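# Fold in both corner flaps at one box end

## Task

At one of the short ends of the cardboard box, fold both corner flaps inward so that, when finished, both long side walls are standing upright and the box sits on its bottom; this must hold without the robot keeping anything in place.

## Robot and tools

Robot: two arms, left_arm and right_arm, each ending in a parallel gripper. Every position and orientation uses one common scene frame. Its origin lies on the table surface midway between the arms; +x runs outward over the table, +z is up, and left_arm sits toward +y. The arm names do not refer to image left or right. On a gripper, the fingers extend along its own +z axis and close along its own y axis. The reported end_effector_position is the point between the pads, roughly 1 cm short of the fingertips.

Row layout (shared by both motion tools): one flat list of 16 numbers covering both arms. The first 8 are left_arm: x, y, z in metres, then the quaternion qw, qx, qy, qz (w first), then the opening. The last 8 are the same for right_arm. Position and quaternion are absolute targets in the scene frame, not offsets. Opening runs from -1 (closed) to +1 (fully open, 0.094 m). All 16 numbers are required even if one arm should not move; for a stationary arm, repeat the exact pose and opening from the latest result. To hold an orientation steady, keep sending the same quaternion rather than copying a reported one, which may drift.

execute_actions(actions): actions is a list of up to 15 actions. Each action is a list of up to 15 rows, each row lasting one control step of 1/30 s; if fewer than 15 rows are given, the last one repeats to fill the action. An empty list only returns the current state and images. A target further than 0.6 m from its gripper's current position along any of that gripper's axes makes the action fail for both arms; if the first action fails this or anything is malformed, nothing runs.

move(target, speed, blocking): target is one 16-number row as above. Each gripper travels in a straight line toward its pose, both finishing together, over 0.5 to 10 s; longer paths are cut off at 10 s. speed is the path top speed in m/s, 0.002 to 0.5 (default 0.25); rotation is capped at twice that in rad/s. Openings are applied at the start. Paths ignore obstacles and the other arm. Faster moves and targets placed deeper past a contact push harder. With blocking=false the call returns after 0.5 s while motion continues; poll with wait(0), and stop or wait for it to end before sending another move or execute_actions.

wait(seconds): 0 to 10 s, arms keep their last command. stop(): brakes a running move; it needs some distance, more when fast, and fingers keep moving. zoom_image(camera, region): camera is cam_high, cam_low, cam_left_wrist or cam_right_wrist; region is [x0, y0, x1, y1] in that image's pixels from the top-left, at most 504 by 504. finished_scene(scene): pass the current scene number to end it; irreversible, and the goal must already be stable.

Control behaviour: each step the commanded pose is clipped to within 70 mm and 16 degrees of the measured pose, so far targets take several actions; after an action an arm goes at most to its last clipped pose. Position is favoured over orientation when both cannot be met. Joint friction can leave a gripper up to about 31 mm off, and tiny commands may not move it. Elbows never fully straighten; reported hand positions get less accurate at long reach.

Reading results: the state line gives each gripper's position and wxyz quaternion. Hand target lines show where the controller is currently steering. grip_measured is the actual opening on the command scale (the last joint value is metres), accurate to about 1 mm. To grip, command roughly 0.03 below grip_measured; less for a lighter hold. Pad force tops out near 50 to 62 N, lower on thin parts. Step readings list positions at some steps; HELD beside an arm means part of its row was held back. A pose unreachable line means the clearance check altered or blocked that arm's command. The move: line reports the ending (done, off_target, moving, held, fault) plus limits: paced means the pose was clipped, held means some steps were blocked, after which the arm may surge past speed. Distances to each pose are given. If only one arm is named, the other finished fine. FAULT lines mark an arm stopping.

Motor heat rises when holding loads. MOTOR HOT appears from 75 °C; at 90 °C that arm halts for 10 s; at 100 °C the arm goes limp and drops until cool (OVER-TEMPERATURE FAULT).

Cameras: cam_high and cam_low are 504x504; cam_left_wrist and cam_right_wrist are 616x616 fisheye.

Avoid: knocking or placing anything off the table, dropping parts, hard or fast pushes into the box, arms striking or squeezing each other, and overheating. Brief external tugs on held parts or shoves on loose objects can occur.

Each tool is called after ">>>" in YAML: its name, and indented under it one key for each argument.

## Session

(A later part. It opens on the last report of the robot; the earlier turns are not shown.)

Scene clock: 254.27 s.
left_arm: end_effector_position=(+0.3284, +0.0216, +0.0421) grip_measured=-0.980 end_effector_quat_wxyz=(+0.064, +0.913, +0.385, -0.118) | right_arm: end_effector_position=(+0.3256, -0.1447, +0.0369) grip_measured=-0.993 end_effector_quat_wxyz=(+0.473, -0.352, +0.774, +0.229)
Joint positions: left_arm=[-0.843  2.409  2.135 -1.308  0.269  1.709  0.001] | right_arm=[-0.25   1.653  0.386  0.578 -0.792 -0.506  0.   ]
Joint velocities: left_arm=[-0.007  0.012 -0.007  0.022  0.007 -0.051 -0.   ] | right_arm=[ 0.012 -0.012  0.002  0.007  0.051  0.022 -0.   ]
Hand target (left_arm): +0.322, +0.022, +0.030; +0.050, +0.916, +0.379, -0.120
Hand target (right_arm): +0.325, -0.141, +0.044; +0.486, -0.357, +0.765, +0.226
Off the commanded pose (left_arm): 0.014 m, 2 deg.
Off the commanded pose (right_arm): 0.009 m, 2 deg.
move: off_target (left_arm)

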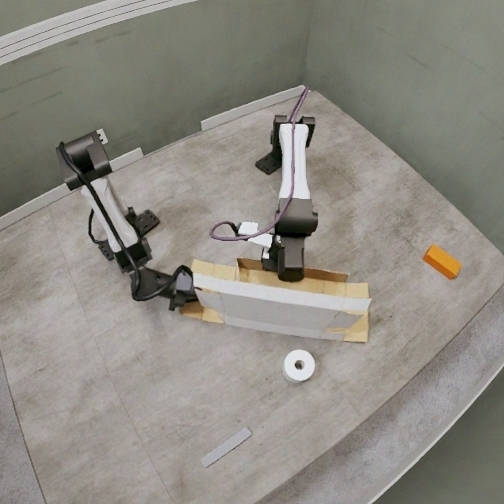

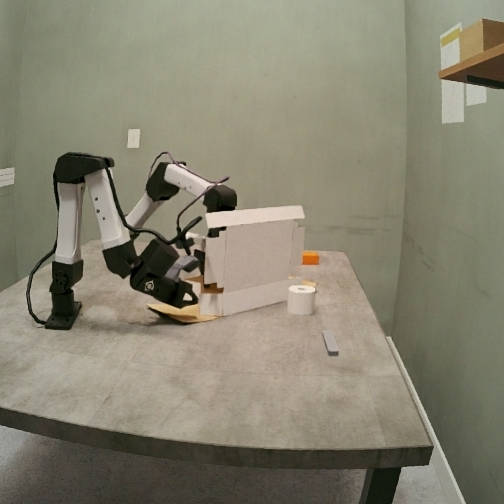

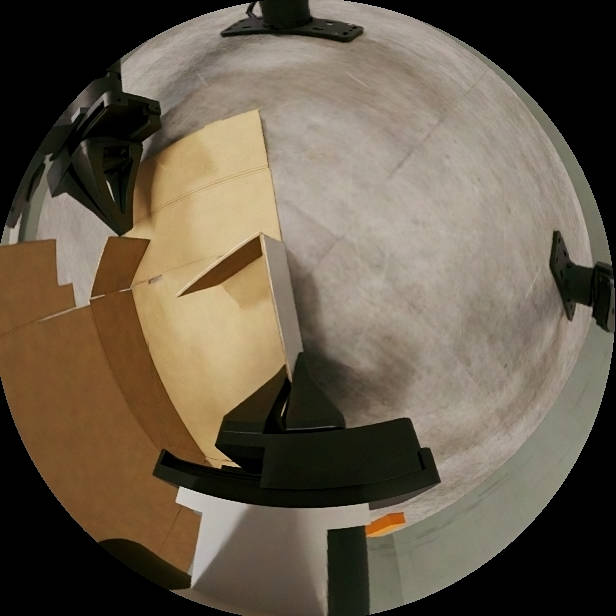

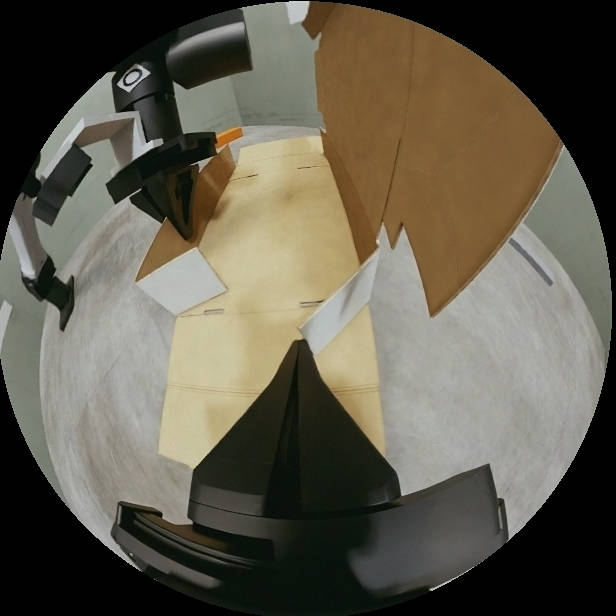

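Flap is moving; the tip is at its edge.

>>> move:
  target: [0.322,0.022,0.03,0.05,0.915,0.379,-0.12,-1,0.345,-0.165,0.04,0.487,-0.356,0.764,0.227,-1]
  speed: 0.05

>>> move:
  target: [0.322,0.022,0.03,0.05,0.915,0.379,-0.12,-1,0.362,-0.11,0.045,0.487,-0.356,0.764,0.227,-1]
  speed: 0.04

Scene clock: 261.63 s.
left_arm: end_effector_position=(+0.3285, +0.0216, +0.0420) grip_measured=-0.980 end_effector_quat_wxyz=(+0.064, +0.913, +0.385, -0.118) | right_arm: end_effector_position=(+0.3383, -0.1623, +0.0377) grip_measured=-0.993 end_effector_quat_wxyz=(+0.483, -0.353, +0.768, +0.228)
Joint positions: left_arm=[-0.843  2.409  2.135 -1.308  0.269  1.709  0.001] | right_arm=[-0.323  1.702  0.437  0.554 -0.853 -0.564  0.   ]
Joint velocities: left_arm=[-0.022  0.002  0.002 -0.066 -0.051  0.051 -0.001] | right_arm=[ 0.017 -0.012  0.002 -0.037  0.022 -0.037  0.   ]
Hand target (left_arm): +0.322, +0.022, +0.030; +0.050, +0.916, +0.380, -0.120
Hand target (right_arm): +0.345, -0.164, +0.040; +0.488, -0.356, +0.764, +0.228
Off the commanded pose (left_arm): 0.014 m, 2 deg.
Off the commanded pose (right_arm): 0.008 m, 1 deg.
move: off_target (left_arm)

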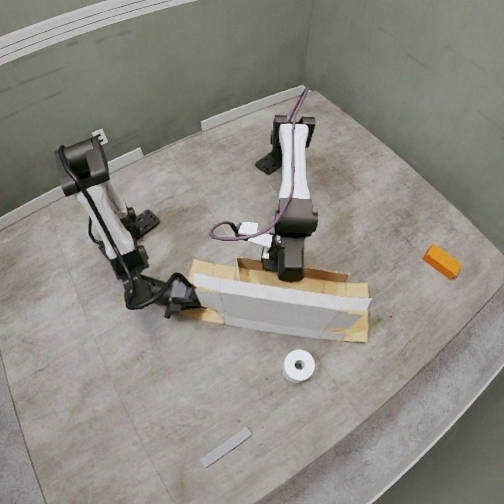

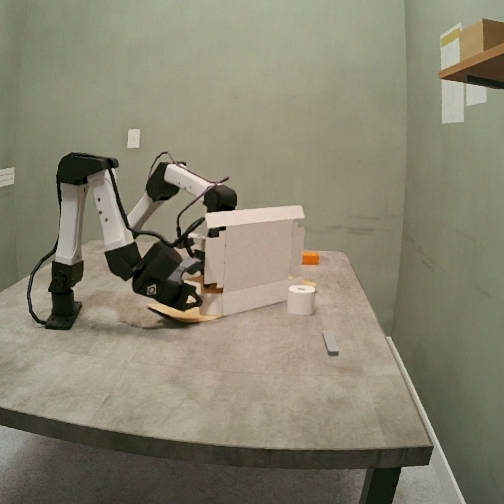

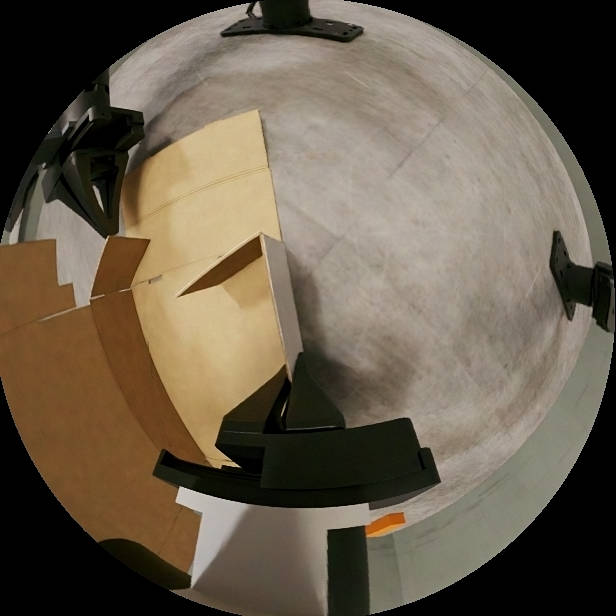

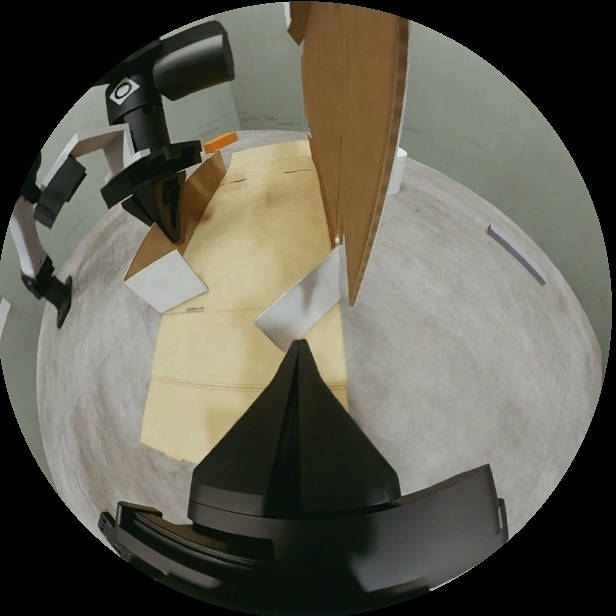

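Scene clock: 263.33 s.
left_arm: end_effector_position=(+0.3311, +0.0277, +0.0416) grip_measured=-0.980 end_effector_quat_wxyz=(+0.057, +0.907, +0.400, -0.116) | right_arm: end_effector_position=(+0.3527, -0.1195, +0.0377) grip_measured=-0.993 end_effector_quat_wxyz=(+0.476, -0.349, +0.776, +0.221)
Joint positions: left_arm=[-0.833  2.409  2.135 -1.316  0.259  1.688  0.001] | right_arm=[-0.138  1.738  0.469  0.651 -0.685 -0.41   0.   ]
Joint velocities: left_arm=[-0.002  0.007  0.007  0.007 -0.081 -0.051 -0.002] | right_arm=[-0.002  0.012  0.002 -0.007  0.051  0.007 -0.   ]
Hand target (left_arm): +0.322, +0.022, +0.030; +0.050, +0.916, +0.379, -0.121
Hand target (right_arm): +0.361, -0.111, +0.045; +0.487, -0.357, +0.765, +0.226
Off the commanded pose (left_arm): 0.016 m, 3 deg.
Off the commanded pose (right_arm): 0.015 m, 2 deg.
move: off_target (left_arm, right_arm)

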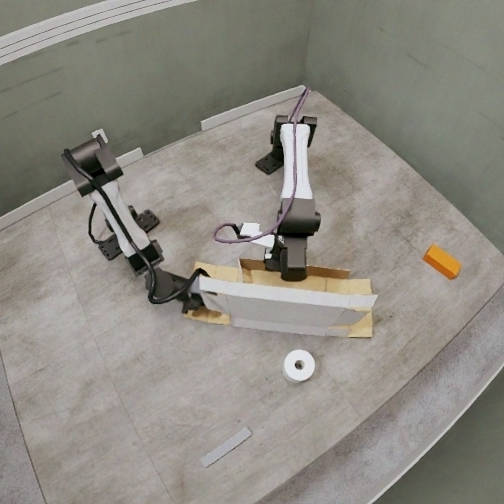

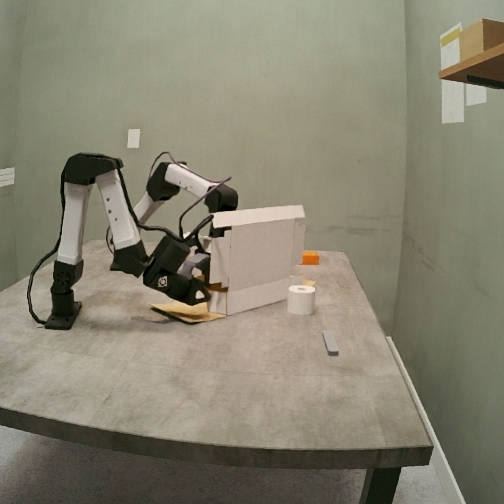

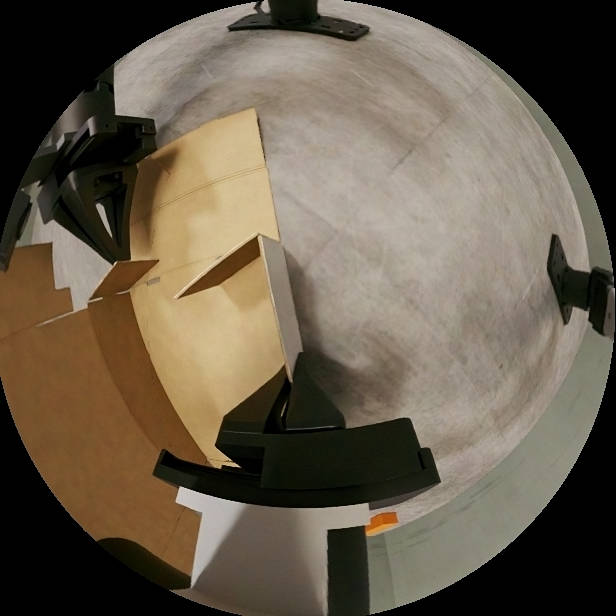

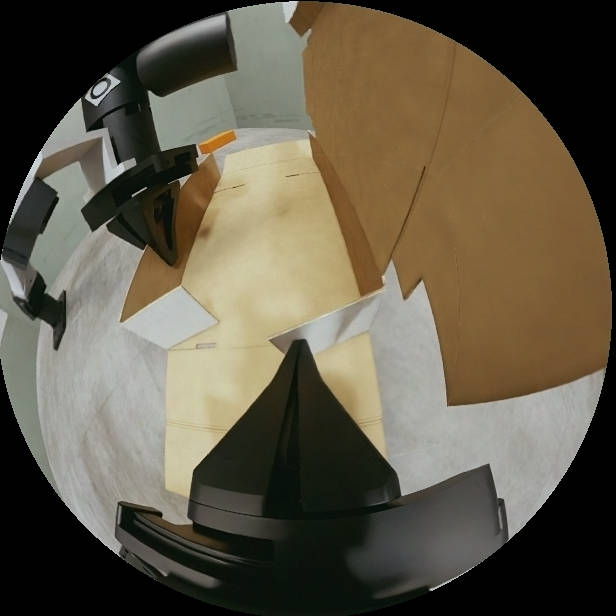

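>>> move:
  target: [0.322,0.022,0.03,0.05,0.915,0.379,-0.12,-1,0.395,-0.078,0.045,0.487,-0.356,0.764,0.227,-1]
  speed: 0.04

>>> move:
  target: [0.322,0.022,0.03,0.05,0.915,0.379,-0.12,0.5,0.30,-0.22,0.06,0.487,-0.356,0.764,0.227,-1]
  speed: 0.1

>>> move:
  target: [0.3,0.05,0.14,0.05,0.915,0.379,-0.12,0.5,0.28,-0.24,0.08,0.487,-0.356,0.764,0.227,-1]
  speed: 0.1

Scene clock: 289.27 s.
left_arm: end_effector_position=(+0.3415, +0.0373, +0.0411) grip_measured=-0.980 end_effector_quat_wxyz=(+0.055, +0.895, +0.430, -0.106) | right_arm: end_effector_position=(+0.3838, -0.0944, +0.0353) grip_measured=-0.993 end_effector_quat_wxyz=(+0.472, -0.343, +0.782, +0.220)
Joint positions: left_arm=[-0.81   2.408  2.135 -1.308  0.238  1.643  0.001] | right_arm=[-0.054  1.843  0.599  0.653 -0.607 -0.342  0.   ]
Joint velocities: left_arm=[-0.002 -0.007  0.002 -0.007 -0.007  0.037  0.   ] | right_arm=[-0.002 -0.022 -0.002 -0.037 -0.022  0.022 -0.001]
Hand target (left_arm): +0.322, +0.023, +0.030; +0.049, +0.915, +0.381, -0.121
Hand target (right_arm): +0.393, -0.078, +0.045; +0.487, -0.357, +0.764, +0.227
Off the commanded pose (left_arm): 0.027 m, 7 deg.
Off the commanded pose (right_arm): 0.022 m, 3 deg.
move: off_target (left_arm, right_arm)

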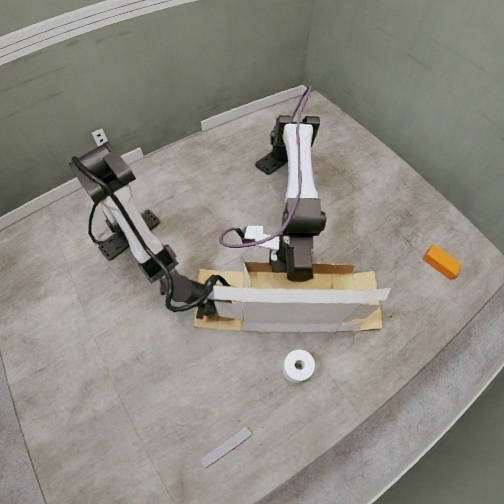

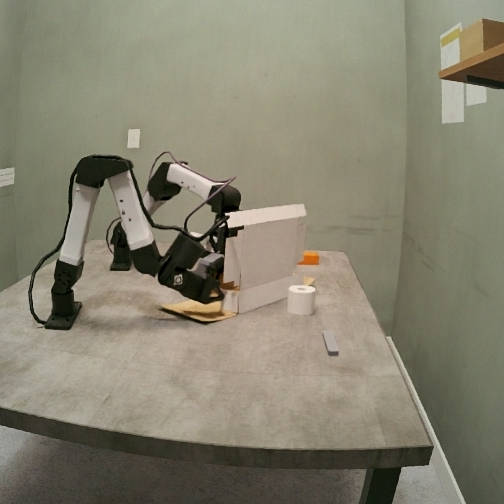

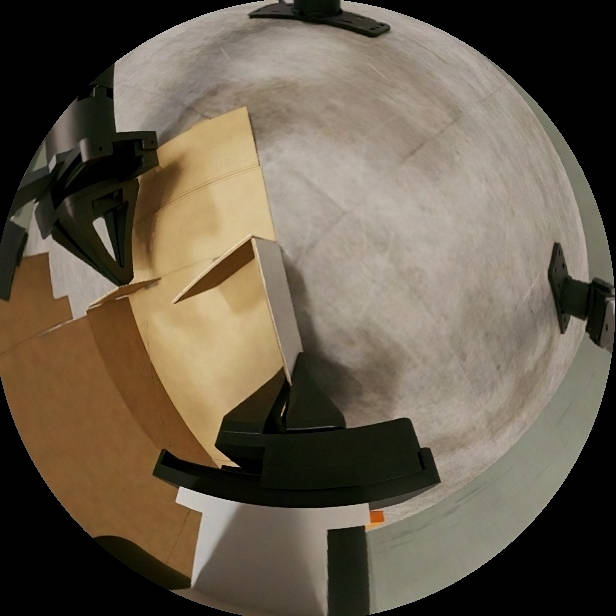

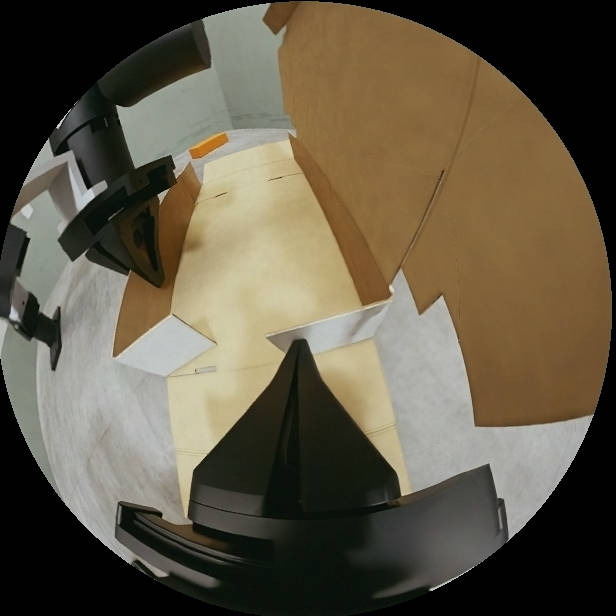

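Scene clock: 291.57 s.
left_arm: end_effector_position=(+0.3290, +0.0243, +0.0394) grip_measured=+0.497 end_effector_quat_wxyz=(+0.058, +0.914, +0.385, -0.111) | right_arm: end_effector_position=(+0.2956, -0.2143, +0.0503) grip_measured=-0.993 end_effector_quat_wxyz=(+0.474, -0.347, +0.772, +0.243)
Joint positions: left_arm=[-0.844  2.407  2.125 -1.302  0.251  1.708  0.07 ] | right_arm=[-0.596  1.539  0.451  0.053 -1.044 -0.918  0.   ]
Joint velocities: left_arm=[-0.017 -0.027 -0.007 -0.007 -0.051  0.007 -0.001] | right_arm=[ 0.002  0.012 -0.002 -0.051 -0.095 -0.051  0.001]
Hand target (left_arm): +0.322, +0.022, +0.030; +0.050, +0.916, +0.379, -0.121
Hand target (right_arm): +0.302, -0.219, +0.061; +0.488, -0.354, +0.763, +0.232
Off the commanded pose (left_arm): 0.012 m, 2 deg.
Off the commanded pose (right_arm): 0.012 m, 3 deg.
move: off_target (left_arm, right_arm)

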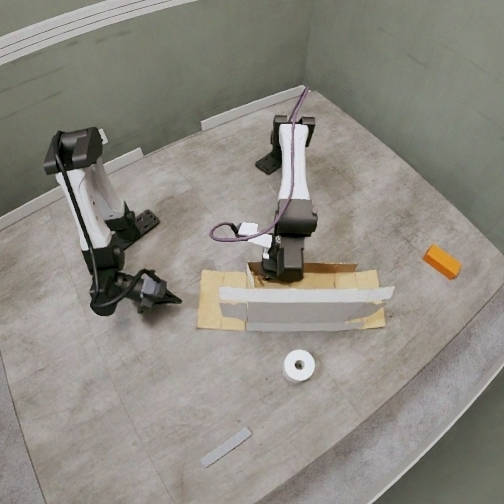

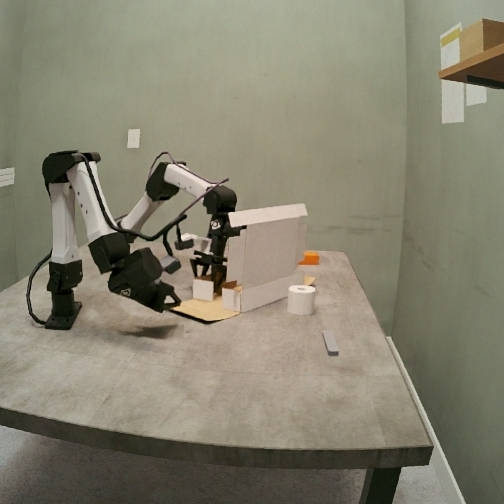

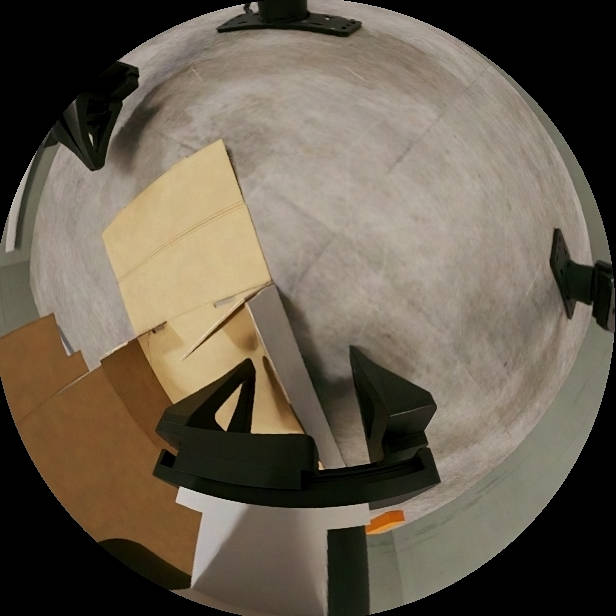

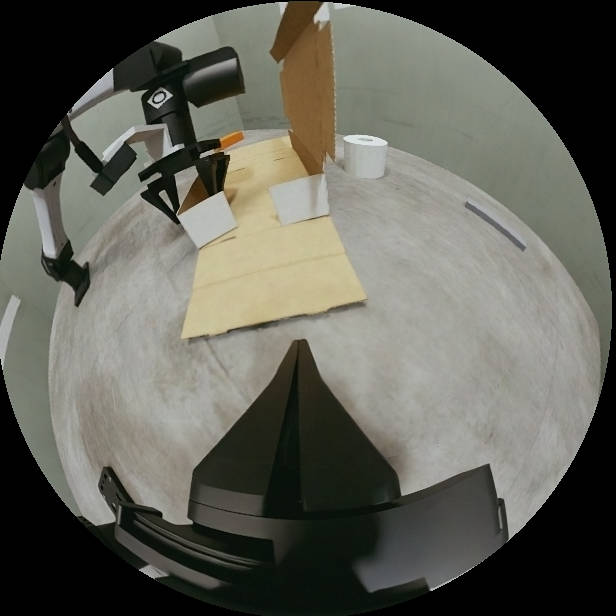

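Scene clock: 293.17 s.
left_arm: end_effector_position=(+0.2981, +0.0472, +0.1369) grip_measured=+0.497 end_effector_quat_wxyz=(+0.061, +0.917, +0.378, -0.109) | right_arm: end_effector_position=(+0.2738, -0.2339, +0.0676) grip_measured=-0.993 end_effector_quat_wxyz=(+0.473, -0.347, +0.772, +0.243)
Joint positions: left_arm=[-0.844  2.233  2.215 -1.562  0.251  1.724  0.07 ] | right_arm=[-0.724  1.458  0.514 -0.312 -1.096 -1.167  0.   ]
Joint velocities: left_arm=[-0.002 -0.017  0.002 -0.051 -0.022 -0.066  0.   ] | right_arm=[-0.002  0.002  0.007 -0.125 -0.022  0.037  0.001]
Hand target (left_arm): +0.299, +0.052, +0.139; +0.062, +0.915, +0.381, -0.113
Hand target (right_arm): +0.281, -0.240, +0.080; +0.488, -0.356, +0.764, +0.228
Off the commanded pose (left_arm): 0.005 m, 2 deg.
Off the commanded pose (right_arm): 0.015 m, 3 deg.
joint sent to its limit (left arm) — the command would take joint 4 (wrist pitch) past its lower limit, so that joint was sent only as far as its limit.
move: off_target (right_arm)

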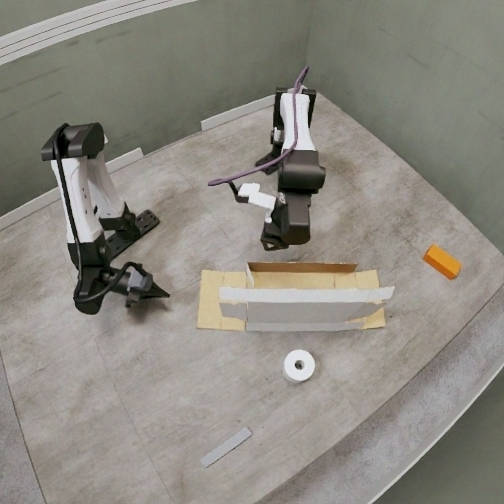

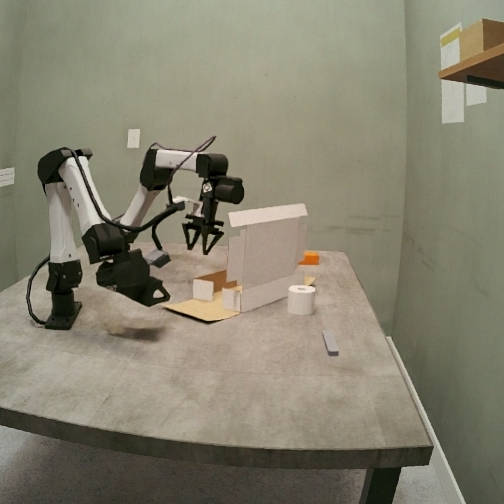

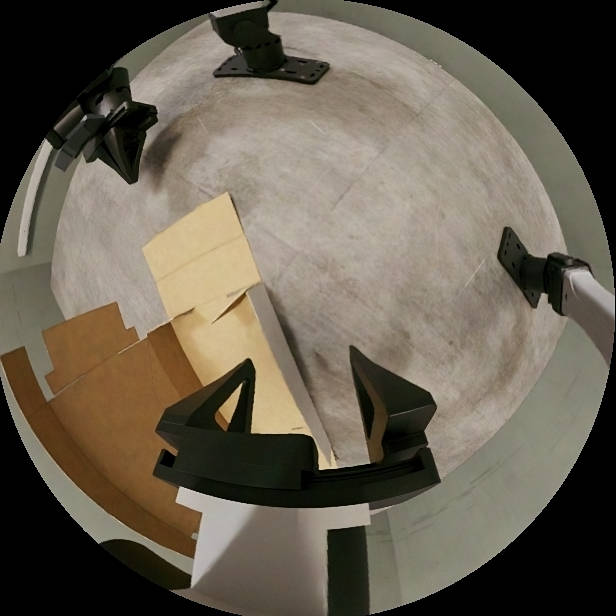

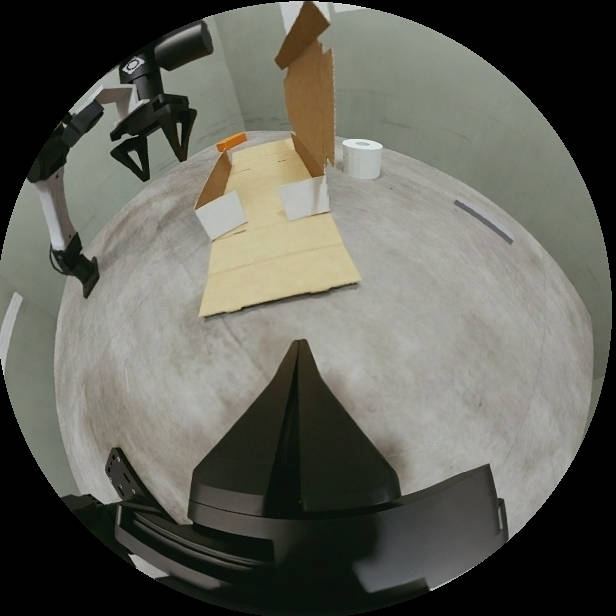

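>>> finished_scene:
  scene: 1

The scene is finished: the task was done.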